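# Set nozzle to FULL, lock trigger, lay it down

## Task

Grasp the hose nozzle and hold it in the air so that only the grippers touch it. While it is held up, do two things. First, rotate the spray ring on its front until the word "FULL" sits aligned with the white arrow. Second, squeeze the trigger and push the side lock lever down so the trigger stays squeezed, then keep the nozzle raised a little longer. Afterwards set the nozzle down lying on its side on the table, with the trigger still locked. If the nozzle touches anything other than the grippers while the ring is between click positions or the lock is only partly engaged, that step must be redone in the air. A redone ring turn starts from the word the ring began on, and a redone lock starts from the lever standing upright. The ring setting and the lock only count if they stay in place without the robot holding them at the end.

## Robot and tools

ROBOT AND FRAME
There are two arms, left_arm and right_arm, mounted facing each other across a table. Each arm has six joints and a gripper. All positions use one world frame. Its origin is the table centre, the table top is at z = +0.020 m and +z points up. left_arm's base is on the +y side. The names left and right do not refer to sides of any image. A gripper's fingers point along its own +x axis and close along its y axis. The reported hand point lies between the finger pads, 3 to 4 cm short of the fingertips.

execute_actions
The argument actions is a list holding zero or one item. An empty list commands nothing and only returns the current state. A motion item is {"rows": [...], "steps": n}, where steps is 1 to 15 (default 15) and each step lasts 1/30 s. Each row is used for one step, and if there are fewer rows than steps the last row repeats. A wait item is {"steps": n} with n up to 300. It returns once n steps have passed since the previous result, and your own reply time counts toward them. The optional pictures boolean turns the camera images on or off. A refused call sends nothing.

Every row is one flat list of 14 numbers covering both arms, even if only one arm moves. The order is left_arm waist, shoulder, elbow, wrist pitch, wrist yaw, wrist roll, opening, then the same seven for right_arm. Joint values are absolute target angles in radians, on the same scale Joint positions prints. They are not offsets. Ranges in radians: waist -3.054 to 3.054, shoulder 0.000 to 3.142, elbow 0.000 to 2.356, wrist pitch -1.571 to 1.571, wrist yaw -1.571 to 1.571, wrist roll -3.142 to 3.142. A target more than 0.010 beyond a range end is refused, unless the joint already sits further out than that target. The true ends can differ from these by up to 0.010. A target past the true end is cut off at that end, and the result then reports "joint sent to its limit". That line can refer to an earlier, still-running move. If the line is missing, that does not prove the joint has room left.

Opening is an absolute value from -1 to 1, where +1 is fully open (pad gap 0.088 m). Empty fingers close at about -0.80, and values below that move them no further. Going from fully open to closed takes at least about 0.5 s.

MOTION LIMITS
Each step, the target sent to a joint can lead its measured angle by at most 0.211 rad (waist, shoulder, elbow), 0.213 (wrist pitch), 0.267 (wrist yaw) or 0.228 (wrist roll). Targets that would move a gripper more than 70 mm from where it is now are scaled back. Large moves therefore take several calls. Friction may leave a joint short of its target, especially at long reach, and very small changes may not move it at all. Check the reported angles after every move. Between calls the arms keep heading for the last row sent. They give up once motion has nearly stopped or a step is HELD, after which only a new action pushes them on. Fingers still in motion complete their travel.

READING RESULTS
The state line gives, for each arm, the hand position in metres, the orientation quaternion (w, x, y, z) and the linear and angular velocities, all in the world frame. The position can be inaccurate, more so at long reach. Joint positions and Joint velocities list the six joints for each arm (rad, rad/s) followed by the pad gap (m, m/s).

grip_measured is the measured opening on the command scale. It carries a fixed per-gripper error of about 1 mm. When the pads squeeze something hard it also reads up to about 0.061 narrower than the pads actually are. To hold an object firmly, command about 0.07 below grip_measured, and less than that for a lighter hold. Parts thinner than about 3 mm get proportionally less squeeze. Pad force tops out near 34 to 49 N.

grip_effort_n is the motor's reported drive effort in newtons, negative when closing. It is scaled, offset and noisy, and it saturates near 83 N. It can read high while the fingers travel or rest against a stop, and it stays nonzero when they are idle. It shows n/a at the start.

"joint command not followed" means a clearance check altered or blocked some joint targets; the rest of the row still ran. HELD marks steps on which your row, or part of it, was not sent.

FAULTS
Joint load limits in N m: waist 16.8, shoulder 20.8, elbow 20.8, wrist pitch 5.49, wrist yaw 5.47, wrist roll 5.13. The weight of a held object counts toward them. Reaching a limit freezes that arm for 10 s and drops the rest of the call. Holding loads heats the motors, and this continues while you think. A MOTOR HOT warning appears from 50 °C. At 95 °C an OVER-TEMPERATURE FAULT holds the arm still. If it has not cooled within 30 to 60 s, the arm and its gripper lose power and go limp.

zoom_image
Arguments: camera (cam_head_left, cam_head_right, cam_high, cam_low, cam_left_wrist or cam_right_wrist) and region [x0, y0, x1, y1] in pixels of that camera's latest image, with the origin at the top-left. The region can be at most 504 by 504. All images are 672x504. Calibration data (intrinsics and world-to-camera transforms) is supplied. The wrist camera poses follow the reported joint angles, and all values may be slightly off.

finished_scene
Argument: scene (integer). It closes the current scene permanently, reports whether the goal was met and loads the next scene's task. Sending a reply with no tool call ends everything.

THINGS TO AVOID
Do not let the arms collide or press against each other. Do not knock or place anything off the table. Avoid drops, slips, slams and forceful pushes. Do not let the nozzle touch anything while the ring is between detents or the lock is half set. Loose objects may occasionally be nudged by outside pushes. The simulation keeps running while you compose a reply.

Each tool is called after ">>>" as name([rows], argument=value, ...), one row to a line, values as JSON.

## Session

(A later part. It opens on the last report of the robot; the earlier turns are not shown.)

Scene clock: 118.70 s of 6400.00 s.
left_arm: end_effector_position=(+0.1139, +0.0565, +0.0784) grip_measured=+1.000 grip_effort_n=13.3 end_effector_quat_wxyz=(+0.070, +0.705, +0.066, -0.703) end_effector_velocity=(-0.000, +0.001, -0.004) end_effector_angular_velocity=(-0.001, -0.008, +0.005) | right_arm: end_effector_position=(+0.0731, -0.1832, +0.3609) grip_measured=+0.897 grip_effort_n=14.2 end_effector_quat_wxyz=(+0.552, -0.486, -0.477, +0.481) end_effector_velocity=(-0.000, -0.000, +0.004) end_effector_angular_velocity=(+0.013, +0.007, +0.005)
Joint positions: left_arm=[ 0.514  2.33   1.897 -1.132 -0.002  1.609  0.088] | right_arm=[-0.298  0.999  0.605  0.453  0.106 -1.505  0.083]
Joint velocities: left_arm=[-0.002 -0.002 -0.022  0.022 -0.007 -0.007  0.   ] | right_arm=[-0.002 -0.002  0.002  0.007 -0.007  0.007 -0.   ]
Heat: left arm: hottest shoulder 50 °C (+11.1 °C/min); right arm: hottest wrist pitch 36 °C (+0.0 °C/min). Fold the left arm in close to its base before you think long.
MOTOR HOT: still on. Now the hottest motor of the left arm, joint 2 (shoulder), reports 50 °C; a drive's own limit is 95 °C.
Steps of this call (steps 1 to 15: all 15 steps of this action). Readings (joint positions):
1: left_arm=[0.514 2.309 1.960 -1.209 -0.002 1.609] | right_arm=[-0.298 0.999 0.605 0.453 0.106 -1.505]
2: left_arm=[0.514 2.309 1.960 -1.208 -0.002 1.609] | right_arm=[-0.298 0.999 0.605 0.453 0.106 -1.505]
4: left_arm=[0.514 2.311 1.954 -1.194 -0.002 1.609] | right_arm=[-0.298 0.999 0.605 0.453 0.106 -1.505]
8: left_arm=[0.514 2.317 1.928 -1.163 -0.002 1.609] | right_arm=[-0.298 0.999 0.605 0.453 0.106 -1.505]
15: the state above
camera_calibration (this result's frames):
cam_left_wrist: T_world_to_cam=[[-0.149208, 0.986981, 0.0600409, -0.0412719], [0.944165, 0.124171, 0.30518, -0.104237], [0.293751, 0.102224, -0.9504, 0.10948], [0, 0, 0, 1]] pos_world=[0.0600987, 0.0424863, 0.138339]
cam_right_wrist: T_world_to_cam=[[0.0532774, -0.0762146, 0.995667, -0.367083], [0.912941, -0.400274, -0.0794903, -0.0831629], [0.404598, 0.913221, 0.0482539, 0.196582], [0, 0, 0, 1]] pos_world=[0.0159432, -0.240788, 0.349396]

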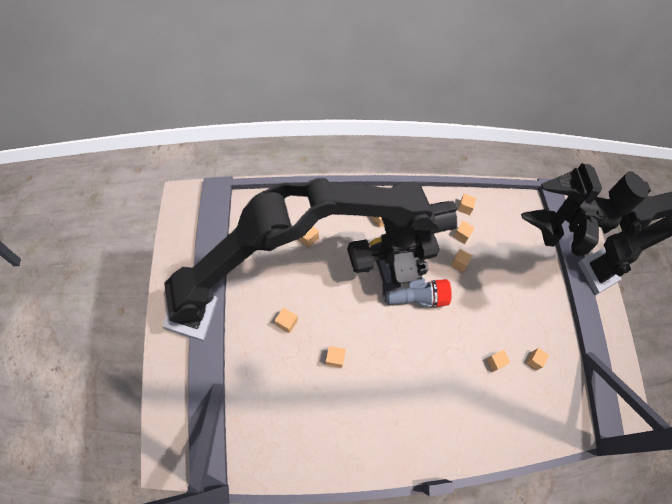

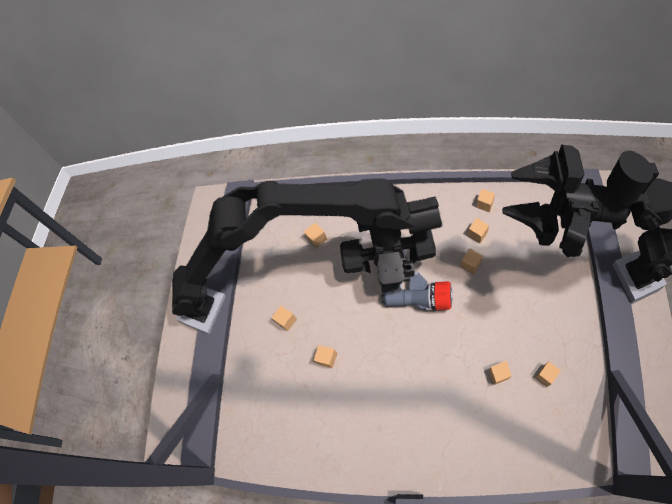

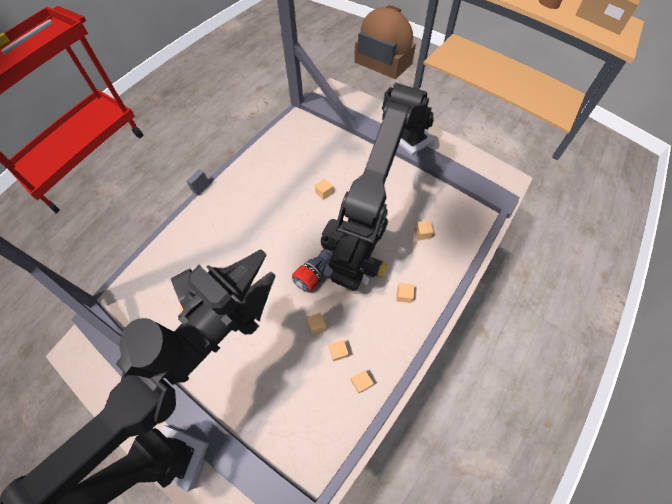

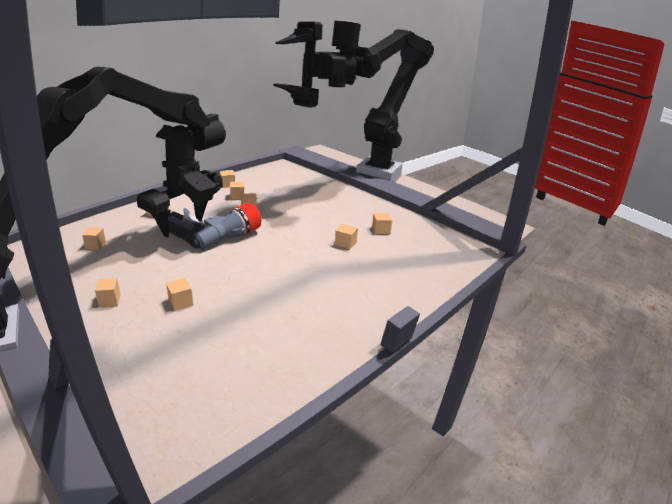

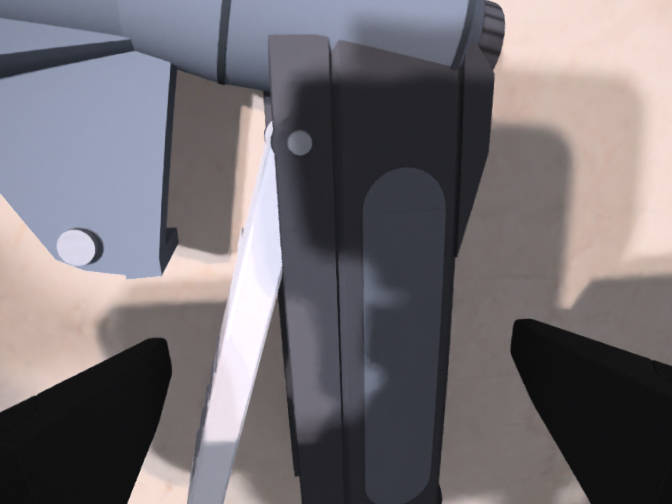

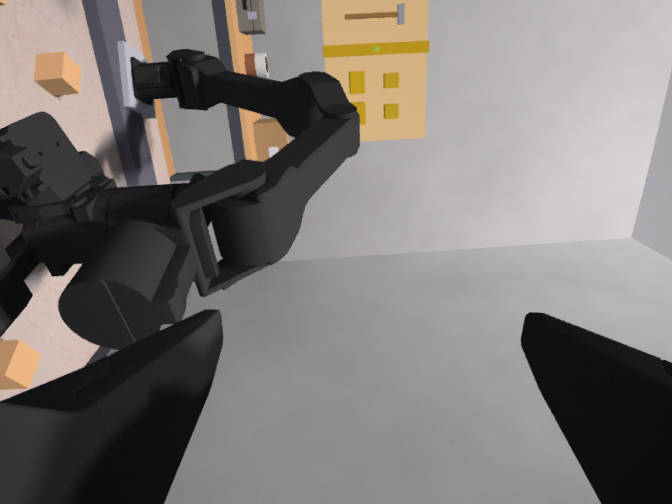

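>>> execute_actions([
  {"rows": [[0.514,2.342,1.887,-1.121,0,1.614,1.0,-0.3,1.0,0.6,0.45,0.1,-1.5,0.9],[0.514,2.344,1.883,-1.115,0,1.614,1.0,-0.3,1.0,0.6,0.45,0.1,-1.5,0.9],[0.514,2.346,1.879,-1.109,0,1.614,1.0,-0.3,1.0,0.6,0.45,0.1,-1.5,0.9],[0.514,2.348,1.875,-1.103,0,1.614,1.0,-0.3,1.0,0.6,0.45,0.1,-1.5,0.9],[0.514,2.350,1.871,-1.097,0,1.614,1.0,-0.3,1.0,0.6,0.45,0.1,-1.5,0.9],[0.514,2.352,1.867,-1.091,0,1.614,1.0,-0.3,1.0,0.6,0.45,0.1,-1.5,0.9],[0.514,2.354,1.863,-1.085,0,1.614,1.0,-0.3,1.0,0.6,0.45,0.1,-1.5,0.9],[0.514,2.356,1.859,-1.080,0,1.614,1.0,-0.3,1.0,0.6,0.45,0.1,-1.5,0.9],[0.514,2.357,1.856,-1.076,0,1.614,1.0,-0.3,1.0,0.6,0.45,0.1,-1.5,0.9]], "steps": 15},
])

Scene clock: 122.57 s of 6400.00 s.
left_arm: end_effector_position=(+0.1144, +0.0547, +0.0652) grip_measured=+1.000 grip_effort_n=13.3 end_effector_quat_wxyz=(+0.073, +0.705, +0.063, -0.702) end_effector_velocity=(-0.001, +0.005, -0.006) end_effector_angular_velocity=(+0.018, -0.003, +0.005) | right_arm: end_effector_position=(+0.0731, -0.1832, +0.3609) grip_measured=+0.897 grip_effort_n=14.2 end_effector_quat_wxyz=(+0.552, -0.486, -0.477, +0.481) end_effector_velocity=(-0.002, -0.000, +0.000) end_effector_angular_velocity=(-0.003, -0.009, +0.019)
Joint positions: left_arm=[ 0.514  2.343  1.865 -1.079 -0.002  1.609  0.088] | right_arm=[-0.298  0.999  0.605  0.453  0.106 -1.505  0.083]
Joint velocities: left_arm=[-0.002  0.002 -0.022  0.007 -0.007 -0.007  0.   ] | right_arm=[-0.002 -0.002  0.002 -0.007 -0.022 -0.007 -0.   ]
Heat: left arm: hottest shoulder 50 °C (+10.1 °C/min); right arm: hottest wrist pitch 36 °C (+0.0 °C/min). Fold the left arm in close to its base before you think long.
MOTOR HOT: still on. Now the hottest motor of the left arm, joint 2 (shoulder), reports 50 °C; a drive's own limit is 95 °C.
Steps of this call (steps 1 to 15: the robot went on to your last target; steps 16 to 90: nothing new was sent; then 0.37 s passed at rest; steps 91 to 105: all 15 steps of this action). Readings (joint positions):
91: left_arm=[0.514 2.330 1.896 -1.128 -0.002 1.609] | right_arm=[-0.298 0.999 0.605 0.453 0.106 -1.505]
92: left_arm=[0.514 2.330 1.895 -1.124 -0.002 1.609] | right_arm=[-0.298 0.999 0.605 0.453 0.106 -1.505]
94: left_arm=[0.514 2.330 1.890 -1.115 -0.002 1.609] | right_arm=[-0.298 0.999 0.605 0.453 0.106 -1.505]
98: left_arm=[0.514 2.336 1.876 -1.094 -0.002 1.609] | right_arm=[-0.298 0.999 0.605 0.453 0.106 -1.505]
105: the state above
camera_calibration (this result's frames):
cam_left_wrist: T_world_to_cam=[[-0.14932, 0.987457, 0.0513092, -0.0380855], [0.943551, 0.126781, 0.306002, -0.100536], [0.295659, 0.0941051, -0.950647, 0.0973145], [0, 0, 0, 1]] pos_world=[0.0604019, 0.041196, 0.12523]
cam_right_wrist: T_world_to_cam=[[0.0532774, -0.0762146, 0.995667, -0.367083], [0.912941, -0.400274, -0.0794903, -0.0831629], [0.404598, 0.913221, 0.0482539, 0.196582], [0, 0, 0, 1]] pos_world=[0.0159432, -0.240788, 0.349396]

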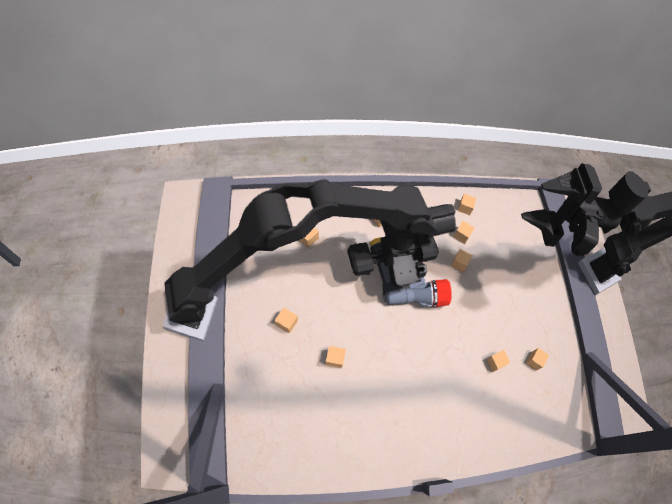

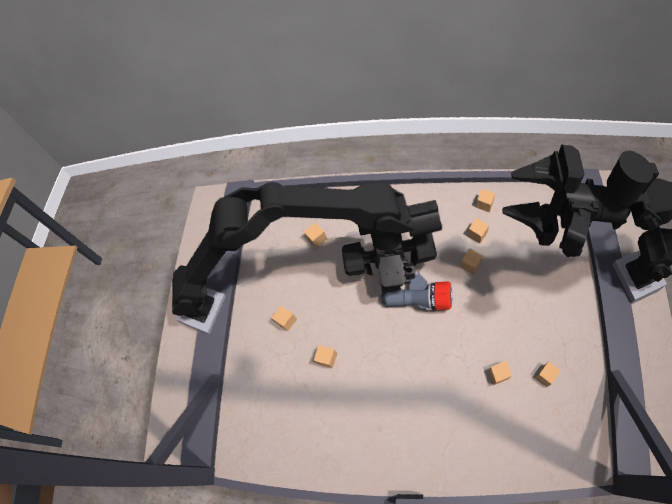

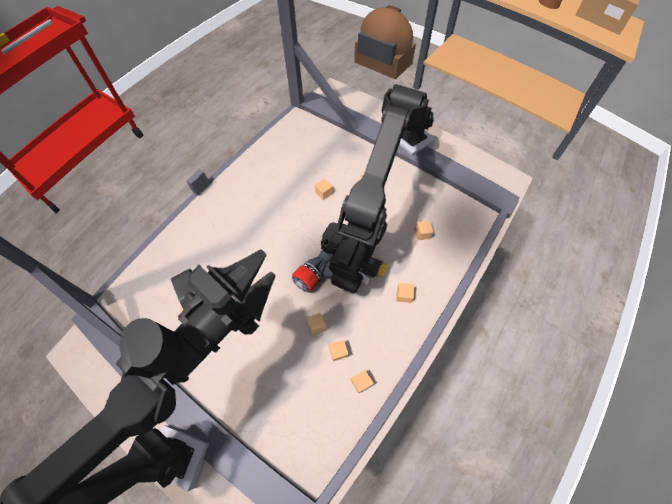

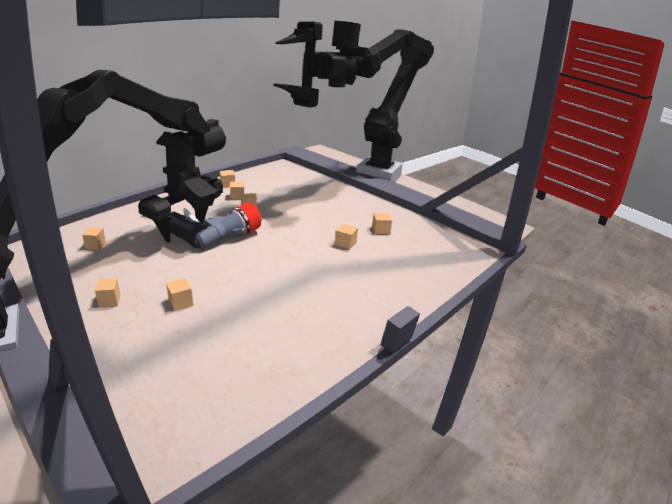

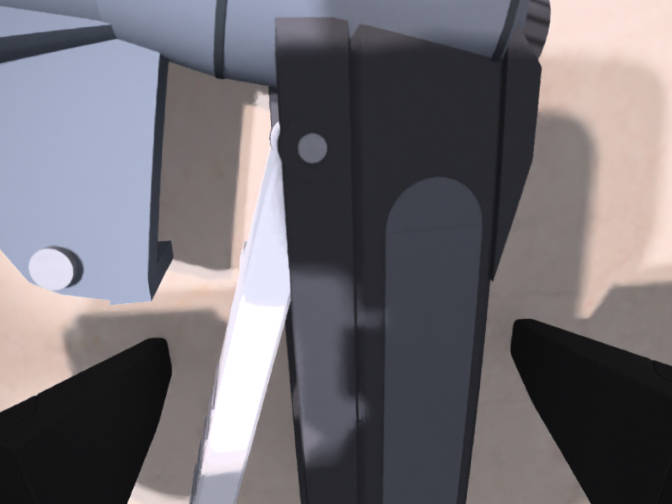

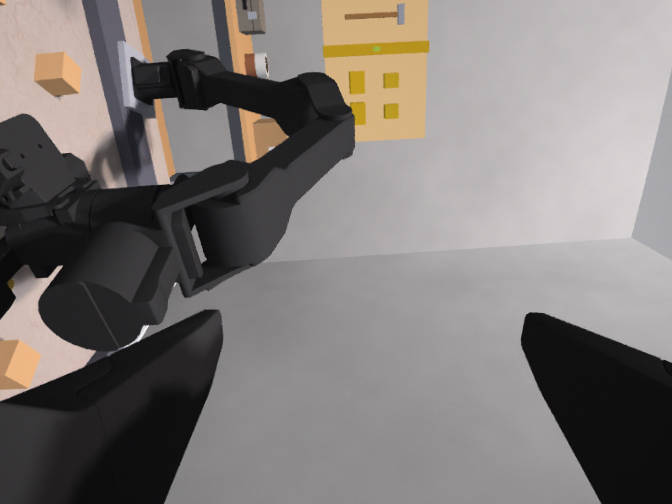

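>>> execute_actions([
  {"rows": [[0.514,2.359,1.856,-1.078,0,1.614,1.0,-0.3,1.0,0.6,0.45,0.1,-1.5,0.9],[0.514,2.361,1.856,-1.080,0,1.614,1.0,-0.3,1.0,0.6,0.45,0.1,-1.5,0.9],[0.514,2.363,1.856,-1.082,0,1.614,1.0,-0.3,1.0,0.6,0.45,0.1,-1.5,0.9],[0.514,2.365,1.856,-1.082,0,1.614,1.0,-0.3,1.0,0.6,0.45,0.1,-1.5,0.9]], "steps": 12},
], pictures=false)

Scene clock: 126.77 s of 6400.00 s.
left_arm: end_effector_position=(+0.1143, +0.0548, +0.0642) grip_measured=+1.000 grip_effort_n=13.3 end_effector_quat_wxyz=(+0.073, +0.705, +0.064, -0.702) end_effector_velocity=(+0.002, +0.003, +0.000) end_effector_angular_velocity=(+0.009, -0.005, +0.010) | right_arm: end_effector_position=(+0.0731, -0.1832, +0.3609) grip_measured=+0.897 grip_effort_n=14.7 end_effector_quat_wxyz=(+0.552, -0.486, -0.477, +0.481) end_effector_velocity=(+0.002, -0.000, -0.005) end_effector_angular_velocity=(-0.021, +0.007, -0.009)
Joint positions: left_arm=[ 0.514  2.345  1.864 -1.078 -0.002  1.609  0.088] | right_arm=[-0.298  0.999  0.605  0.453  0.106 -1.505  0.083]
Joint velocities: left_arm=[ 0.002 -0.002 -0.002 -0.007 -0.007 -0.007  0.   ] | right_arm=[-0.002 -0.002 -0.002 -0.022  0.007  0.007  0.   ]
Heat: left arm: hottest shoulder 50 °C (+9.1 °C/min); right arm: hottest wrist pitch 36 °C (+0.0 °C/min). Fold the left arm in close to its base before you think long.
MOTOR HOT: still on. Now the hottest motor of the left arm, joint 2 (shoulder), reports 50 °C; a drive's own limit is 95 °C.
Steps of this call (steps 1 to 15: the robot went on to your last target; steps 16 to 90: nothing new was sent; then 0.80 s passed at rest; steps 91 to 102: all 12 steps of this action). Readings (joint positions):
91: left_arm=[0.514 2.343 1.864 -1.077 -0.002 1.609] | right_arm=[-0.298 0.999 0.605 0.453 0.106 -1.505]
92: left_arm=[0.514 2.343 1.864 -1.077 -0.002 1.609] | right_arm=[-0.298 0.999 0.605 0.453 0.106 -1.505]
94: left_arm=[0.514 2.344 1.864 -1.077 -0.002 1.609] | right_arm=[-0.298 0.999 0.605 0.453 0.106 -1.505]
98: left_arm=[0.514 2.345 1.864 -1.078 -0.002 1.609] | right_arm=[-0.298 0.999 0.605 0.453 0.106 -1.505]
102: the state above

>>> execute_actions([
  {"rows": [[0.514,2.355,1.860,-1.080,0,1.614,0.93,-0.3,1.0,0.6,0.45,0.1,-1.5,0.9],[0.514,2.355,1.860,-1.080,0,1.614,0.86,-0.3,1.0,0.6,0.45,0.1,-1.5,0.9],[0.514,2.355,1.860,-1.080,0,1.614,0.80,-0.3,1.0,0.6,0.45,0.1,-1.5,0.9],[0.514,2.355,1.860,-1.080,0,1.614,0.74,-0.3,1.0,0.6,0.45,0.1,-1.5,0.9],[0.514,2.355,1.860,-1.080,0,1.614,0.69,-0.3,1.0,0.6,0.45,0.1,-1.5,0.9],[0.514,2.355,1.860,-1.080,0,1.614,0.64,-0.3,1.0,0.6,0.45,0.1,-1.5,0.9],[0.514,2.355,1.860,-1.080,0,1.614,0.59,-0.3,1.0,0.6,0.45,0.1,-1.5,0.9],[0.514,2.355,1.860,-1.080,0,1.614,0.55,-0.3,1.0,0.6,0.45,0.1,-1.5,0.9],[0.514,2.355,1.860,-1.080,0,1.614,0.51,-0.3,1.0,0.6,0.45,0.1,-1.5,0.9],[0.514,2.355,1.860,-1.080,0,1.614,0.47,-0.3,1.0,0.6,0.45,0.1,-1.5,0.9],[0.514,2.355,1.860,-1.080,0,1.614,0.43,-0.3,1.0,0.6,0.45,0.1,-1.5,0.9],[0.514,2.355,1.860,-1.080,0,1.614,0.39,-0.3,1.0,0.6,0.45,0.1,-1.5,0.9],[0.514,2.355,1.860,-1.080,0,1.614,0.35,-0.3,1.0,0.6,0.45,0.1,-1.5,0.9],[0.514,2.355,1.860,-1.080,0,1.614,0.31,-0.3,1.0,0.6,0.45,0.1,-1.5,0.9],[0.514,2.355,1.860,-1.080,0,1.614,0.27,-0.3,1.0,0.6,0.45,0.1,-1.5,0.9]], "steps": 15},
], pictures=false)

>>> execute_actions([
  {"rows": [[0.514,2.355,1.860,-1.080,0,1.614,0.235,-0.3,1.0,0.6,0.45,0.1,-1.5,0.9],[0.514,2.355,1.860,-1.080,0,1.614,0.20,-0.3,1.0,0.6,0.45,0.1,-1.5,0.9],[0.514,2.355,1.860,-1.080,0,1.614,0.165,-0.3,1.0,0.6,0.45,0.1,-1.5,0.9],[0.514,2.355,1.860,-1.080,0,1.614,0.13,-0.3,1.0,0.6,0.45,0.1,-1.5,0.9],[0.514,2.355,1.860,-1.080,0,1.614,0.10,-0.3,1.0,0.6,0.45,0.1,-1.5,0.9],[0.514,2.355,1.860,-1.080,0,1.614,0.07,-0.3,1.0,0.6,0.45,0.1,-1.5,0.9],[0.514,2.355,1.860,-1.080,0,1.614,0.04,-0.3,1.0,0.6,0.45,0.1,-1.5,0.9],[0.514,2.355,1.860,-1.080,0,1.614,0.01,-0.3,1.0,0.6,0.45,0.1,-1.5,0.9],[0.514,2.355,1.860,-1.080,0,1.614,-0.02,-0.3,1.0,0.6,0.45,0.1,-1.5,0.9],[0.514,2.355,1.860,-1.080,0,1.614,-0.05,-0.3,1.0,0.6,0.45,0.1,-1.5,0.9],[0.514,2.355,1.860,-1.080,0,1.614,-0.075,-0.3,1.0,0.6,0.45,0.1,-1.5,0.9],[0.514,2.355,1.860,-1.080,0,1.614,-0.10,-0.3,1.0,0.6,0.45,0.1,-1.5,0.9],[0.514,2.355,1.860,-1.080,0,1.614,-0.12,-0.3,1.0,0.6,0.45,0.1,-1.5,0.9],[0.514,2.355,1.860,-1.080,0,1.614,-0.14,-0.3,1.0,0.6,0.45,0.1,-1.5,0.9]], "steps": 15},
], pictures=false)

>>> execute_actions([
  {"rows": [[0.514,2.355,1.860,-1.080,0,1.614,-0.14,-0.3,1.0,0.6,0.45,0.1,-1.5,0.9]], "steps": 8},
])

Scene clock: 138.83 s of 6400.00 s.
left_arm: end_effector_position=(+0.1144, +0.0545, +0.0642) grip_measured=+0.366 grip_effort_n=-20.7 end_effector_quat_wxyz=(+0.073, +0.705, +0.063, -0.702) end_effector_velocity=(-0.003, +0.005, +0.000) end_effector_angular_velocity=(+0.020, +0.012, +0.005) | right_arm: end_effector_position=(+0.0731, -0.1832, +0.3609) grip_measured=+0.897 grip_effort_n=14.2 end_effector_quat_wxyz=(+0.552, -0.486, -0.477, +0.481) end_effector_velocity=(+0.001, -0.000, +0.004) end_effector_angular_velocity=(+0.010, -0.022, -0.001)
Joint positions: left_arm=[ 0.514  2.345  1.864 -1.076 -0.002  1.609  0.057] | right_arm=[-0.298  0.999  0.605  0.453  0.106 -1.505  0.083]
Joint velocities: left_arm=[-0.002 -0.002 -0.002 -0.022  0.007 -0.007 -0.06 ] | right_arm=[-0.007 -0.002  0.002  0.007 -0.007 -0.022 -0.   ]
Heat: left arm: hottest shoulder 49 °C (+4.0 °C/min); right arm: hottest wrist pitch 36 °C (+0.0 °C/min). Fold the left arm in close to its base before you think long.
MOTOR HOT: still on. Now the hottest motor of the left arm, joint 2 (shoulder), reports 49 °C; a drive's own limit is 95 °C.
Steps of this call (steps 1 to 15: the robot went on to your last target; steps 16 to 90: nothing new was sent; then 8.57 s passed at rest; steps 91 to 105: all 15 steps of this action). Readings (joint positions):
91: left_arm=[0.514 2.345 1.864 -1.078 -0.002 1.609] | right_arm=[-0.298 0.999 0.605 0.453 0.106 -1.505]
92: left_arm=[0.514 2.345 1.864 -1.078 -0.002 1.609] | right_arm=[-0.298 0.999 0.605 0.453 0.106 -1.505]
94: left_arm=[0.514 2.345 1.864 -1.077 -0.002 1.609] | right_arm=[-0.298 0.999 0.605 0.453 0.106 -1.505]
98: left_arm=[0.514 2.345 1.864 -1.077 -0.002 1.609] | right_arm=[-0.298 0.999 0.605 0.453 0.106 -1.505]
105: the state above

Scene clock: 139.33 s of 6400.00 s.
left_arm: end_effector_position=(+0.1143, +0.0556, +0.0642) grip_measured=-0.077 grip_effort_n=-83.5 end_effector_quat_wxyz=(+0.071, +0.705, +0.065, -0.703) end_effector_velocity=(+0.003, -0.001, +0.003) end_effector_angular_velocity=(-0.010, -0.010, +0.010) | right_arm: end_effector_position=(+0.0731, -0.1832, +0.3609) grip_measured=+0.897 grip_effort_n=14.7 end_effector_quat_wxyz=(+0.552, -0.486, -0.477, +0.481) end_effector_velocity=(-0.000, -0.000, -0.003) end_effector_angular_velocity=(-0.018, -0.008, +0.004)
Joint positions: left_arm=[ 0.514  2.345  1.864 -1.081 -0.002  1.609  0.035] | right_arm=[-0.298  0.999  0.605  0.453  0.106 -1.505  0.083]
Joint velocities: left_arm=[ 0.002 -0.007 -0.002  0.007 -0.007 -0.007 -0.   ] | right_arm=[-0.002 -0.002  0.002 -0.022 -0.007 -0.007  0.   ]
Heat: left arm: hottest shoulder 49 °C (+4.1 °C/min); right arm: hottest wrist pitch 36 °C (+0.0 °C/min). Fold the left arm in close to its base before you think long.
MOTOR HOT: still on. Now the hottest motor of the left arm, joint 2 (shoulder), reports 49 °C; a drive's own limit is 95 °C.
Steps of this call (steps 1 to 15: all 15 steps of this action). Readings (joint positions):
1: left_arm=[0.514 2.345 1.864 -1.076 -0.002 1.609] | right_arm=[-0.298 0.999 0.605 0.453 0.106 -1.505]
2: left_arm=[0.514 2.345 1.864 -1.077 -0.002 1.609] | right_arm=[-0.298 0.999 0.605 0.453 0.106 -1.505]
4: left_arm=[0.514 2.345 1.864 -1.078 -0.002 1.609] | right_arm=[-0.298 0.999 0.605 0.453 0.106 -1.505]
8: left_arm=[0.514 2.345 1.864 -1.078 -0.002 1.609] | right_arm=[-0.298 0.999 0.605 0.453 0.106 -1.505]
15: the state above

Scene clock: 139.60 s of 6400.00 s.
left_arm: end_effector_position=(+0.1143, +0.0556, +0.0642) grip_measured=-0.077 grip_effort_n=-83.5 end_effector_quat_wxyz=(+0.071, +0.705, +0.065, -0.703) end_effector_velocity=(+0.001, +0.004, -0.001) end_effector_angular_velocity=(+0.014, -0.004, +0.010) | right_arm: end_effector_position=(+0.0731, -0.1832, +0.3609) grip_measured=+0.897 grip_effort_n=14.7 end_effector_quat_wxyz=(+0.552, -0.486, -0.477, +0.481) end_effector_velocity=(+0.002, -0.001, -0.002) end_effector_angular_velocity=(-0.007, +0.008, -0.009)
Joint positions: left_arm=[ 0.514  2.345  1.864 -1.081 -0.002  1.609  0.035] | right_arm=[-0.298  0.999  0.605  0.453  0.106 -1.505  0.083]
Joint velocities: left_arm=[ 0.002 -0.002 -0.007 -0.007 -0.007 -0.007 -0.   ] | right_arm=[-0.002 -0.002 -0.002 -0.007  0.007  0.007  0.   ]
Heat: left arm: hottest shoulder 49 °C (+4.0 °C/min); right arm: hottest wrist pitch 36 °C (+0.0 °C/min). Fold the left arm in close to its base before you think long.
MOTOR HOT: still on. Now the hottest motor of the left arm, joint 2 (shoulder), reports 49 °C; a drive's own limit is 95 °C.
Steps of this call (steps 1 to 8: all 8 steps of this action). Readings (joint positions):
1: left_arm=[0.514 2.345 1.864 -1.081 -0.002 1.609] | right_arm=[-0.298 0.999 0.605 0.453 0.106 -1.505]
2: left_arm=[0.514 2.345 1.864 -1.081 -0.002 1.609] | right_arm=[-0.298 0.999 0.605 0.453 0.106 -1.505]
4: left_arm=[0.514 2.345 1.864 -1.081 -0.002 1.609] | right_arm=[-0.298 0.999 0.605 0.453 0.106 -1.505]
8: the state above
camera_calibration (this result's frames):
cam_left_wrist: T_world_to_cam=[[-0.148883, 0.987254, 0.0562473, -0.03928], [0.943944, 0.124943, 0.305547, -0.100219], [0.294625, 0.098585, -0.950514, 0.0961324], [0, 0, 0, 1]] pos_world=[0.0604305, 0.0418239, 0.124206]
cam_right_wrist: T_world_to_cam=[[0.0532774, -0.0762146, 0.995667, -0.367083], [0.912941, -0.400274, -0.0794903, -0.0831629], [0.404598, 0.913221, 0.0482539, 0.196582], [0, 0, 0, 1]] pos_world=[0.0159432, -0.240788, 0.349396]

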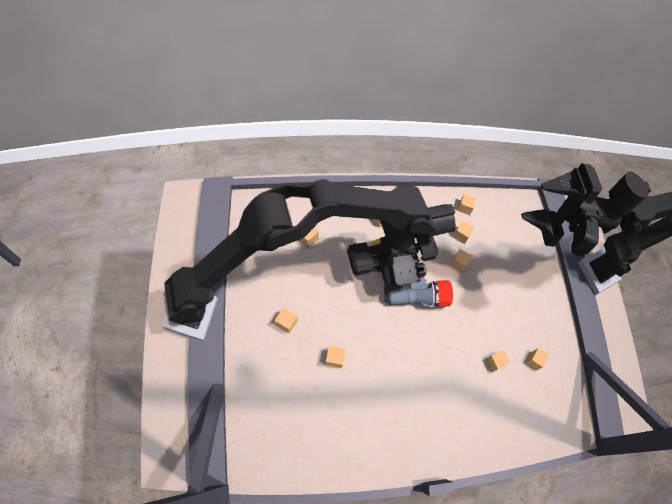

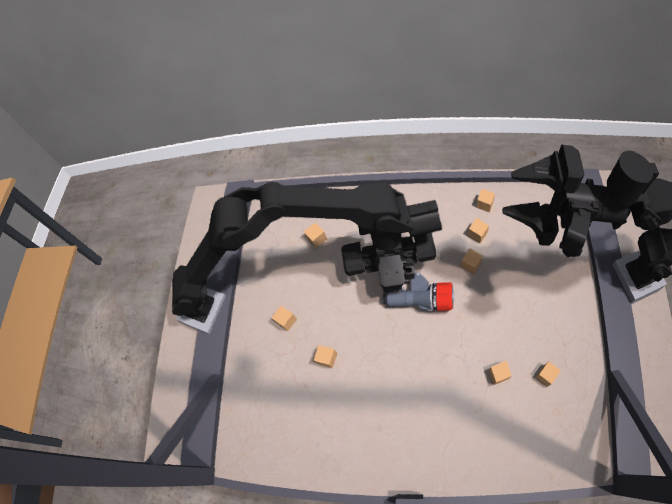

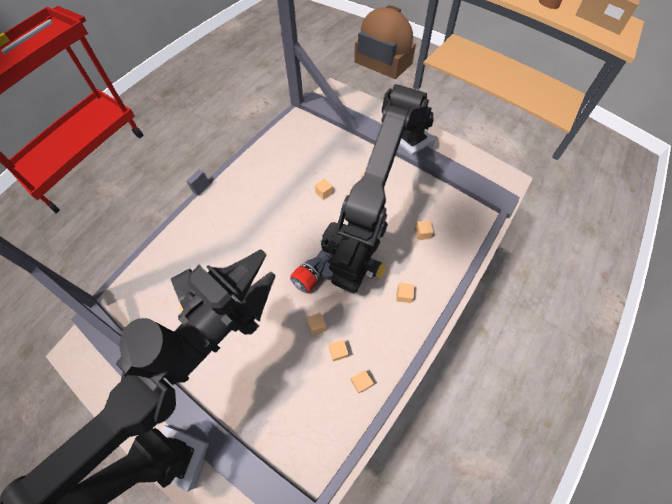

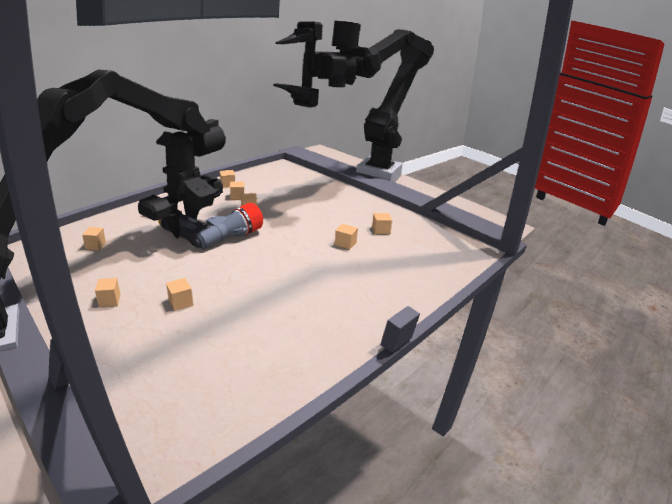

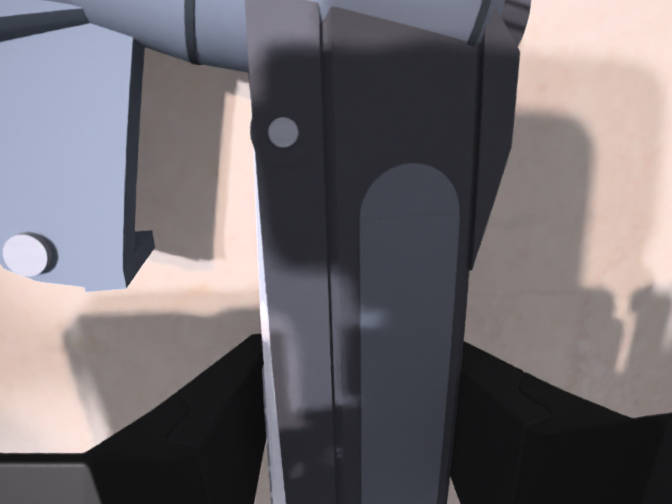

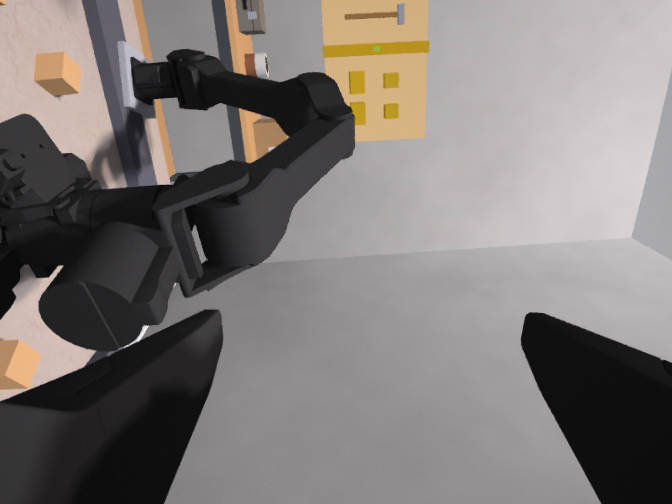

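>>> execute_actions([
  {"rows": [[0.514,2.335,1.862,-1.081,0,1.612,-0.14,-0.3,1.0,0.6,0.45,0.1,-1.5,0.9],[0.514,2.325,1.862,-1.081,0,1.612,-0.14,-0.3,1.0,0.6,0.45,0.1,-1.5,0.9],[0.514,2.315,1.862,-1.081,0,1.612,-0.14,-0.3,1.0,0.6,0.45,0.1,-1.5,0.9],[0.514,2.303,1.862,-1.081,0,1.612,-0.14,-0.3,1.0,0.6,0.45,0.1,-1.5,0.9],[0.514,2.290,1.862,-1.081,0,1.612,-0.14,-0.3,1.0,0.6,0.45,0.1,-1.5,0.9],[0.514,2.276,1.862,-1.081,0,1.612,-0.14,-0.3,1.0,0.6,0.45,0.1,-1.5,0.9],[0.514,2.261,1.861,-1.079,0.001,1.611,-0.14,-0.3,1.0,0.6,0.45,0.1,-1.5,0.9],[0.513,2.245,1.859,-1.073,0.002,1.606,-0.14,-0.3,1.0,0.6,0.45,0.1,-1.5,0.9],[0.512,2.229,1.855,-1.064,0.005,1.599,-0.14,-0.3,1.0,0.6,0.45,0.1,-1.5,0.9],[0.510,2.213,1.849,-1.051,0.009,1.589,-0.14,-0.3,1.0,0.6,0.45,0.1,-1.5,0.9],[0.507,2.197,1.841,-1.034,0.015,1.576,-0.14,-0.3,1.0,0.6,0.45,0.1,-1.5,0.9],[0.505,2.182,1.832,-1.013,0.021,1.560,-0.14,-0.3,1.0,0.6,0.45,0.1,-1.5,0.9],[0.501,2.168,1.822,-0.989,0.029,1.541,-0.14,-0.3,1.0,0.6,0.45,0.1,-1.5,0.9],[0.497,2.155,1.810,-0.962,0.037,1.520,-0.14,-0.3,1.0,0.6,0.45,0.1,-1.5,0.9],[0.493,2.145,1.796,-0.931,0.047,1.496,-0.14,-0.3,1.0,0.6,0.45,0.1,-1.5,0.9]], "steps": 15},
], pictures=false)

>>> execute_actions([
  {"rows": [[0.488,2.136,1.781,-0.897,0.058,1.470,-0.14,-0.3,1.0,0.6,0.45,0.1,-1.5,0.9],[0.483,2.128,1.765,-0.859,0.069,1.441,-0.14,-0.3,1.0,0.6,0.45,0.1,-1.5,0.9],[0.477,2.121,1.747,-0.819,0.082,1.410,-0.14,-0.3,1.0,0.6,0.45,0.1,-1.5,0.9],[0.471,2.115,1.728,-0.776,0.095,1.377,-0.14,-0.3,1.0,0.6,0.45,0.1,-1.5,0.9],[0.465,2.110,1.708,-0.729,0.110,1.341,-0.14,-0.3,1.0,0.6,0.45,0.1,-1.5,0.9],[0.458,2.108,1.687,-0.681,0.125,1.304,-0.14,-0.3,1.0,0.6,0.45,0.1,-1.5,0.9],[0.451,2.106,1.664,-0.630,0.141,1.264,-0.14,-0.3,1.0,0.6,0.45,0.1,-1.5,0.9],[0.443,2.104,1.641,-0.576,0.158,1.223,-0.14,-0.3,1.0,0.6,0.45,0.1,-1.5,0.9],[0.436,2.102,1.617,-0.521,0.175,1.180,-0.14,-0.3,1.0,0.6,0.45,0.1,-1.5,0.9],[0.427,2.100,1.592,-0.463,0.193,1.136,-0.14,-0.3,1.0,0.6,0.45,0.1,-1.5,0.9],[0.419,2.098,1.566,-0.404,0.211,1.091,-0.14,-0.3,1.0,0.6,0.45,0.1,-1.5,0.9],[0.411,2.096,1.539,-0.344,0.230,1.044,-0.14,-0.3,1.0,0.6,0.45,0.1,-1.5,0.9],[0.402,2.094,1.512,-0.282,0.250,0.996,-0.14,-0.3,1.0,0.6,0.45,0.1,-1.5,0.9],[0.393,2.092,1.485,-0.219,0.269,0.948,-0.14,-0.3,1.0,0.6,0.45,0.1,-1.5,0.9],[0.384,2.090,1.457,-0.155,0.289,0.898,-0.14,-0.3,1.0,0.6,0.45,0.1,-1.5,0.9]], "steps": 15},
], pictures=false)

>>> execute_actions([
  {"rows": [[0.375,2.088,1.428,-0.091,0.309,0.849,-0.14,-0.3,1.0,0.6,0.45,0.1,-1.5,0.9],[0.366,2.086,1.400,-0.026,0.330,0.799,-0.14,-0.3,1.0,0.6,0.45,0.1,-1.5,0.9],[0.357,2.084,1.372,0.040,0.350,0.749,-0.14,-0.3,1.0,0.6,0.45,0.1,-1.5,0.9],[0.348,2.082,1.343,0.105,0.370,0.698,-0.14,-0.3,1.0,0.6,0.45,0.1,-1.5,0.9],[0.339,2.080,1.315,0.170,0.391,0.648,-0.14,-0.3,1.0,0.6,0.45,0.1,-1.5,0.9],[0.330,2.078,1.286,0.234,0.411,0.599,-0.14,-0.3,1.0,0.6,0.45,0.1,-1.5,0.9],[0.321,2.076,1.258,0.298,0.431,0.549,-0.14,-0.3,1.0,0.6,0.45,0.1,-1.5,0.9],[0.312,2.074,1.231,0.361,0.450,0.501,-0.14,-0.3,1.0,0.6,0.45,0.1,-1.5,0.9],[0.303,2.072,1.204,0.423,0.470,0.453,-0.14,-0.3,1.0,0.6,0.45,0.1,-1.5,0.9],[0.295,2.070,1.177,0.483,0.489,0.406,-0.14,-0.3,1.0,0.6,0.45,0.1,-1.5,0.9],[0.287,2.068,1.151,0.542,0.507,0.361,-0.14,-0.3,1.0,0.6,0.45,0.1,-1.5,0.9],[0.279,2.066,1.126,0.600,0.525,0.317,-0.14,-0.3,1.0,0.6,0.45,0.1,-1.5,0.9],[0.271,2.064,1.102,0.655,0.542,0.274,-0.14,-0.3,1.0,0.6,0.45,0.1,-1.5,0.9],[0.263,2.062,1.079,0.709,0.559,0.233,-0.14,-0.3,1.0,0.6,0.45,0.1,-1.5,0.9],[0.256,2.060,1.056,0.760,0.575,0.193,-0.14,-0.3,1.0,0.6,0.45,0.1,-1.5,0.9]], "steps": 15},
], pictures=false)

>>> execute_actions([
  {"rows": [[0.249,2.058,1.035,0.808,0.590,0.156,-0.14,-0.3,1.0,0.6,0.45,0.1,-1.5,0.9],[0.243,2.056,1.015,0.855,0.605,0.120,-0.14,-0.3,1.0,0.6,0.45,0.1,-1.5,0.9],[0.237,2.054,0.996,0.898,0.618,0.087,-0.14,-0.3,1.0,0.6,0.45,0.1,-1.5,0.9],[0.231,2.052,0.978,0.938,0.631,0.056,-0.14,-0.3,1.0,0.6,0.45,0.1,-1.5,0.9],[0.226,2.050,0.962,0.976,0.642,0.027,-0.14,-0.3,1.0,0.6,0.45,0.1,-1.5,0.9],[0.221,2.048,0.947,1.010,0.653,0.001,-0.14,-0.3,1.0,0.6,0.45,0.1,-1.5,0.9],[0.217,2.046,0.933,1.041,0.663,-0.023,-0.14,-0.3,1.0,0.6,0.45,0.1,-1.5,0.9],[0.213,2.044,0.921,1.068,0.671,-0.044,-0.14,-0.3,1.0,0.6,0.45,0.1,-1.5,0.9],[0.209,2.042,0.911,1.092,0.679,-0.063,-0.14,-0.3,1.0,0.6,0.45,0.1,-1.5,0.9],[0.207,2.040,0.902,1.113,0.685,-0.079,-0.14,-0.3,1.0,0.6,0.45,0.1,-1.5,0.9],[0.204,2.038,0.894,1.130,0.691,-0.092,-0.14,-0.3,1.0,0.6,0.45,0.1,-1.5,0.9],[0.202,2.036,0.888,1.143,0.695,-0.102,-0.14,-0.3,1.0,0.6,0.45,0.1,-1.5,0.9],[0.201,2.034,0.884,1.152,0.698,-0.109,-0.14,-0.3,1.0,0.6,0.45,0.1,-1.5,0.9],[0.200,2.034,0.882,1.158,0.699,-0.114,-0.14,-0.3,1.0,0.6,0.45,0.1,-1.5,0.9],[0.200,2.034,0.881,1.160,0.700,-0.115,-0.14,-0.3,1.0,0.6,0.45,0.1,-1.5,0.9]], "steps": 15},
], pictures=false)

>>> execute_actions([
  {"rows": [[0.200,2.034,0.881,1.160,0.700,-0.115,-0.14,-0.3,1.0,0.6,0.45,0.1,-1.5,0.9]], "steps": 10},
])

Scene clock: 223.77 s of 6400.00 s.
left_arm: end_effector_position=(+0.1108, +0.0367, +0.1171) grip_measured=-0.084 grip_effort_n=-83.5 end_effector_quat_wxyz=(+0.158, +0.697, +0.016, -0.699) end_effector_velocity=(-0.052, -0.117, +0.170) end_effector_angular_velocity=(-0.968, +0.095, +0.413) | right_arm: end_effector_position=(+0.0731, -0.1832, +0.3609) grip_measured=+0.897 grip_effort_n=14.7 end_effector_quat_wxyz=(+0.552, -0.486, -0.477, +0.481) end_effector_velocity=(+0.001, -0.000, -0.005) end_effector_angular_velocity=(-0.023, -0.008, -0.000)
Joint positions: left_arm=[ 0.506  2.203  1.821 -0.989  0.022  1.543  0.035] | right_arm=[-0.298  0.999  0.605  0.453  0.106 -1.505  0.083]
Joint velocities: left_arm=[-0.1   -0.491 -0.281  0.725  0.198 -0.564  0.   ] | right_arm=[-0.007 -0.002 -0.002 -0.022 -0.007 -0.007 -0.   ]
Heat: left arm: hottest shoulder 51 °C (+1.0 °C/min); right arm: hottest wrist pitch 37 °C (+0.0 °C/min). Fold the left arm in close to its base before you think long.
MOTOR HOT: still on. Now the hottest motor of the left arm, joint 2 (shoulder), reports 51 °C; a drive's own limit is 95 °C.
Steps of this call (steps 1 to 15: the robot went on to your last target; steps 16 to 90: nothing new was sent; then 80.67 s passed at rest; steps 91 to 105: all 15 steps of this action). Readings (joint positions):
91: left_arm=[0.514 2.345 1.864 -1.081 -0.002 1.609] | right_arm=[-0.298 0.999 0.605 0.453 0.106 -1.505]
92: left_arm=[0.514 2.344 1.864 -1.081 -0.002 1.609] | right_arm=[-0.298 0.999 0.605 0.453 0.106 -1.505]
94: left_arm=[0.514 2.339 1.864 -1.081 -0.002 1.609] | right_arm=[-0.298 0.999 0.605 0.453 0.106 -1.505]
98: left_arm=[0.514 2.315 1.860 -1.081 -0.002 1.609] | right_arm=[-0.298 0.999 0.605 0.453 0.106 -1.505]
105: the state above

Scene clock: 224.27 s of 6400.00 s.
left_arm: end_effector_position=(+0.0399, -0.0300, +0.1131) grip_measured=-0.084 grip_effort_n=-83.5 end_effector_quat_wxyz=(+0.400, +0.509, -0.003, -0.762) end_effector_velocity=(-0.208, -0.090, -0.040) end_effector_angular_velocity=(-0.790, +1.169, +0.504) | right_arm: end_effector_position=(+0.0731, -0.1832, +0.3609) grip_measured=+0.897 grip_effort_n=14.2 end_effector_quat_wxyz=(+0.552, -0.486, -0.477, +0.481) end_effector_velocity=(+0.002, +0.000, +0.002) end_effector_angular_velocity=(+0.006, -0.021, -0.011)
Joint positions: left_arm=[ 0.407  2.134  1.514 -0.301  0.239  1.007  0.035] | right_arm=[-0.298  0.999  0.605  0.453  0.106 -1.505  0.083]
Joint velocities: left_arm=[-0.266 -0.032 -0.823  1.766  0.535 -1.414 -0.   ] | right_arm=[-0.002  0.002  0.002  0.007  0.007 -0.022 -0.   ]
Heat: left arm: hottest shoulder 51 °C (+1.0 °C/min); right arm: hottest wrist pitch 37 °C (+0.0 °C/min). Fold the left arm in close to its base before you think long.
MOTOR HOT: still on. Now the hottest motor of the left arm, joint 2 (shoulder), reports 51 °C; a drive's own limit is 95 °C.
Steps of this call (steps 1 to 15: all 15 steps of this action). Readings (joint positions):
1: left_arm=[0.502 2.188 1.811 -0.962 0.030 1.522] | right_arm=[-0.298 0.999 0.605 0.453 0.106 -1.505]
2: left_arm=[0.498 2.174 1.799 -0.933 0.039 1.498] | right_arm=[-0.298 0.999 0.605 0.453 0.106 -1.505]
4: left_arm=[0.490 2.155 1.769 -0.862 0.062 1.445] | right_arm=[-0.298 0.999 0.605 0.453 0.106 -1.505]
8: left_arm=[0.464 2.137 1.692 -0.690 0.117 1.311] | right_arm=[-0.298 0.999 0.605 0.453 0.106 -1.505]
15: the state above

Scene clock: 224.77 s of 6400.00 s.
left_arm: end_effector_position=(-0.0702, -0.0257, +0.1363) grip_measured=-0.084 grip_effort_n=-83.5 end_effector_quat_wxyz=(+0.466, +0.163, +0.035, -0.869) end_effector_velocity=(-0.186, +0.112, +0.085) end_effector_angular_velocity=(-0.325, +1.218, -0.298) | right_arm: end_effector_position=(+0.0731, -0.1832, +0.3609) grip_measured=+0.897 grip_effort_n=14.2 end_effector_quat_wxyz=(+0.552, -0.486, -0.477, +0.481) end_effector_velocity=(-0.001, -0.000, +0.000) end_effector_angular_velocity=(-0.004, -0.023, +0.013)
Joint positions: left_arm=[0.274 2.102 1.107 0.62  0.53  0.292 0.035] | right_arm=[-0.298  0.999  0.605  0.453  0.106 -1.505  0.083]
Joint velocities: left_arm=[-0.232 -0.071 -0.72   1.634  0.505 -1.282 -0.   ] | right_arm=[-0.007 -0.002  0.002 -0.007 -0.022 -0.022 -0.   ]
Heat: left arm: hottest shoulder 52 °C (+2.0 °C/min); right arm: hottest wrist pitch 37 °C (+0.0 °C/min). Fold the left arm in close to its base before you think long.
MOTOR HOT: still on. Now the hottest motor of the left arm, joint 2 (shoulder), reports 52 °C; a drive's own limit is 95 °C.
Steps of this call (steps 1 to 15: all 15 steps of this action). Readings (joint positions):
1: left_arm=[0.398 2.132 1.486 -0.240 0.257 0.960] | right_arm=[-0.298 0.999 0.605 0.453 0.106 -1.505]
2: left_arm=[0.389 2.131 1.459 -0.179 0.277 0.913] | right_arm=[-0.298 0.999 0.605 0.453 0.106 -1.505]
4: left_arm=[0.371 2.126 1.403 -0.053 0.317 0.813] | right_arm=[-0.298 0.999 0.605 0.453 0.106 -1.505]
8: left_arm=[0.334 2.116 1.292 0.196 0.398 0.615] | right_arm=[-0.298 0.999 0.605 0.453 0.106 -1.505]
15: the state above

Scene clock: 225.27 s of 6400.00 s.
left_arm: end_effector_position=(-0.1234, +0.0263, +0.1718) grip_measured=-0.084 grip_effort_n=-83.5 end_effector_quat_wxyz=(+0.390, -0.006, +0.068, -0.918) end_effector_velocity=(-0.023, +0.033, +0.032) end_effector_angular_velocity=(-0.054, +0.160, -0.084) | right_arm: end_effector_position=(+0.0731, -0.1832, +0.3609) grip_measured=+0.897 grip_effort_n=14.7 end_effector_quat_wxyz=(+0.552, -0.486, -0.477, +0.481) end_effector_velocity=(-0.002, -0.000, -0.002) end_effector_angular_velocity=(-0.008, -0.009, +0.019)
Joint positions: left_arm=[ 0.203  2.067  0.887  1.125  0.69  -0.095  0.035] | right_arm=[-0.298  0.999  0.605  0.453  0.106 -1.505  0.083]
Joint velocities: left_arm=[-0.042 -0.046 -0.11   0.256  0.051 -0.198 -0.   ] | right_arm=[-0.002 -0.002 -0.002 -0.007 -0.022 -0.007 -0.   ]
Heat: left arm: hottest shoulder 52 °C (+2.0 °C/min); right arm: hottest wrist pitch 37 °C (+0.0 °C/min). Fold the left arm in close to its base before you think long.
MOTOR HOT: still on. Now the hottest motor of the left arm, joint 2 (shoulder), reports 52 °C; a drive's own limit is 95 °C.
Steps of this call (steps 1 to 15: all 15 steps of this action). Readings (joint positions):
1: left_arm=[0.267 2.099 1.084 0.674 0.546 0.251] | right_arm=[-0.298 0.999 0.605 0.453 0.106 -1.505]
2: left_arm=[0.259 2.097 1.062 0.725 0.563 0.211] | right_arm=[-0.298 0.999 0.605 0.453 0.106 -1.505]
4: left_arm=[0.246 2.092 1.020 0.822 0.593 0.138] | right_arm=[-0.298 0.999 0.605 0.453 0.106 -1.505]
8: left_arm=[0.223 2.081 0.951 0.979 0.643 0.017] | right_arm=[-0.298 0.999 0.605 0.453 0.106 -1.505]
15: the state above

Scene clock: 225.60 s of 6400.00 s.
left_arm: end_effector_position=(-0.1245, +0.0286, +0.1742) grip_measured=-0.084 grip_effort_n=-83.5 end_effector_quat_wxyz=(+0.386, -0.012, +0.069, -0.920) end_effector_velocity=(-0.002, +0.003, -0.003) end_effector_angular_velocity=(+0.017, +0.005, -0.010) | right_arm: end_effector_position=(+0.0731, -0.1832, +0.3609) grip_measured=+0.897 grip_effort_n=14.7 end_effector_quat_wxyz=(+0.552, -0.486, -0.477, +0.481) end_effector_velocity=(-0.000, -0.001, +0.001) end_effector_angular_velocity=(+0.006, -0.022, +0.004)
Joint positions: left_arm=[ 0.201  2.065  0.879  1.146  0.695 -0.112  0.035] | right_arm=[-0.298  0.999  0.605  0.453  0.106 -1.505  0.083]
Joint velocities: left_arm=[-0.002 -0.002 -0.007 -0.007  0.007 -0.007  0.   ] | right_arm=[-0.002 -0.002 -0.002  0.007 -0.007 -0.022 -0.   ]
Heat: left arm: hottest shoulder 52 °C (+2.0 °C/min); right arm: hottest wrist pitch 37 °C (+0.0 °C/min). Fold the left arm in close to its base before you think long.
MOTOR HOT: still on. Now the hottest motor of the left arm, joint 2 (shoulder), reports 52 °C; a drive's own limit is 95 °C.
Steps of this call (steps 1 to 10: all 10 steps of this action). Readings (joint positions):
1: left_arm=[0.202 2.066 0.884 1.132 0.692 -0.101] | right_arm=[-0.298 0.999 0.605 0.453 0.106 -1.505]
2: left_arm=[0.201 2.065 0.883 1.137 0.693 -0.105] | right_arm=[-0.298 0.999 0.605 0.453 0.106 -1.505]
4: left_arm=[0.201 2.065 0.881 1.142 0.694 -0.109] | right_arm=[-0.298 0.999 0.605 0.453 0.106 -1.505]
8: left_arm=[0.201 2.065 0.879 1.145 0.695 -0.112] | right_arm=[-0.298 0.999 0.605 0.453 0.106 -1.505]
10: the state above
camera_calibration (this result's frames):
cam_left_wrist: T_world_to_cam=[[-0.66409, 0.741416, 0.0963677, -0.118506], [0.182476, 0.285725, -0.940778, 0.212676], [-0.725043, -0.607176, -0.325038, 0.0579733], [0, 0, 0, 1]] pos_world=[-0.0754741, 0.0622958, 0.230345]
cam_right_wrist: T_world_to_cam=[[0.0532774, -0.0762146, 0.995667, -0.367083], [0.912941, -0.400274, -0.0794903, -0.0831629], [0.404598, 0.913221, 0.0482539, 0.196582], [0, 0, 0, 1]] pos_world=[0.0159432, -0.240788, 0.349396]

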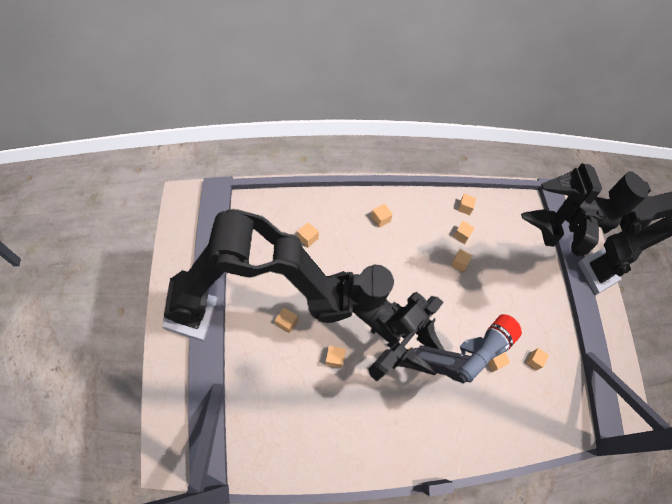

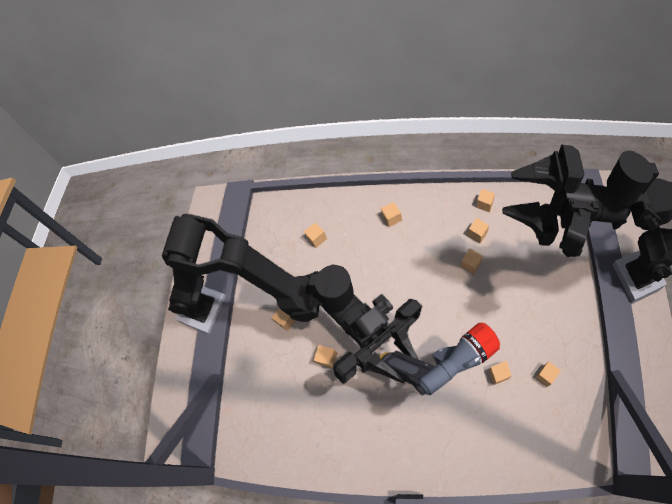

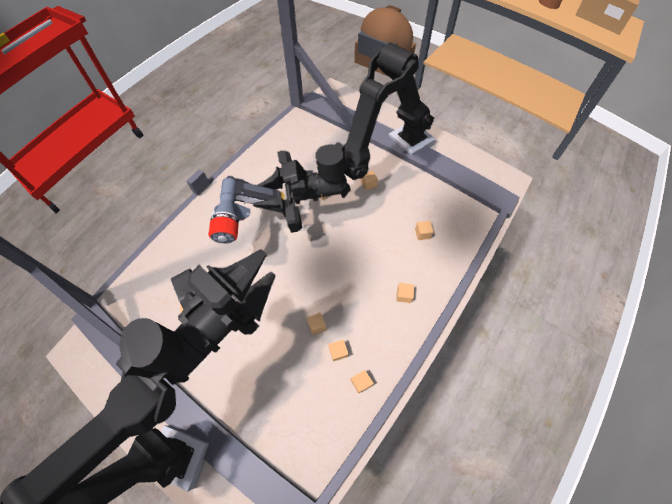

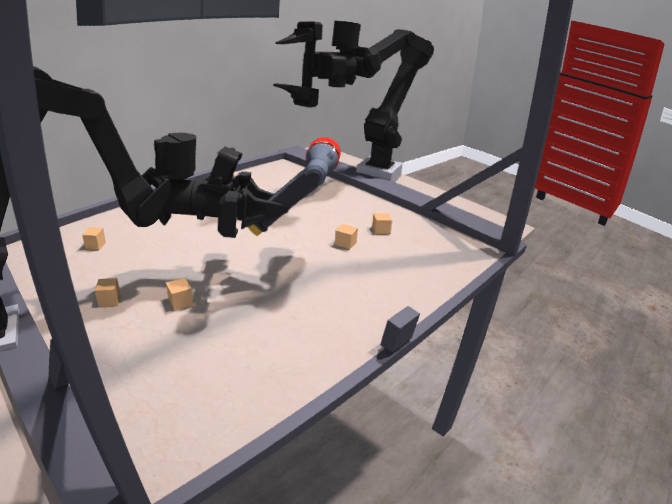

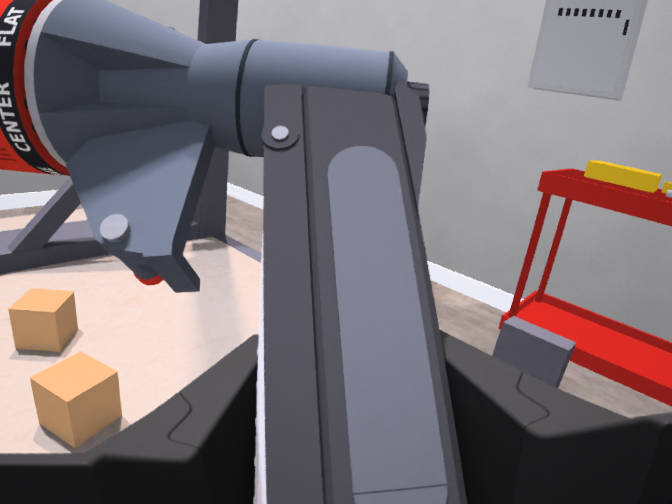

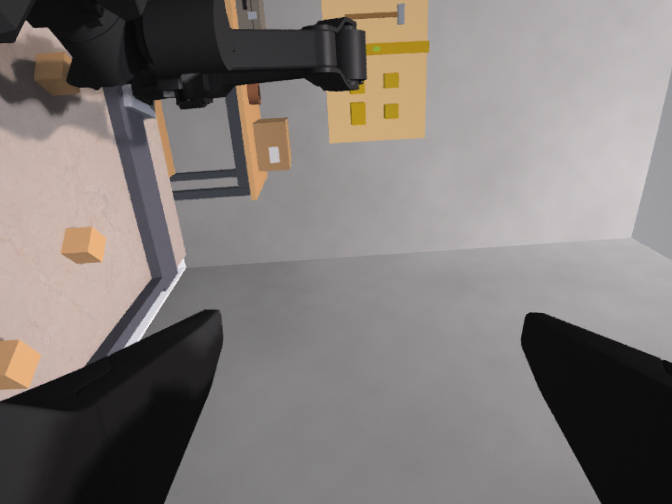

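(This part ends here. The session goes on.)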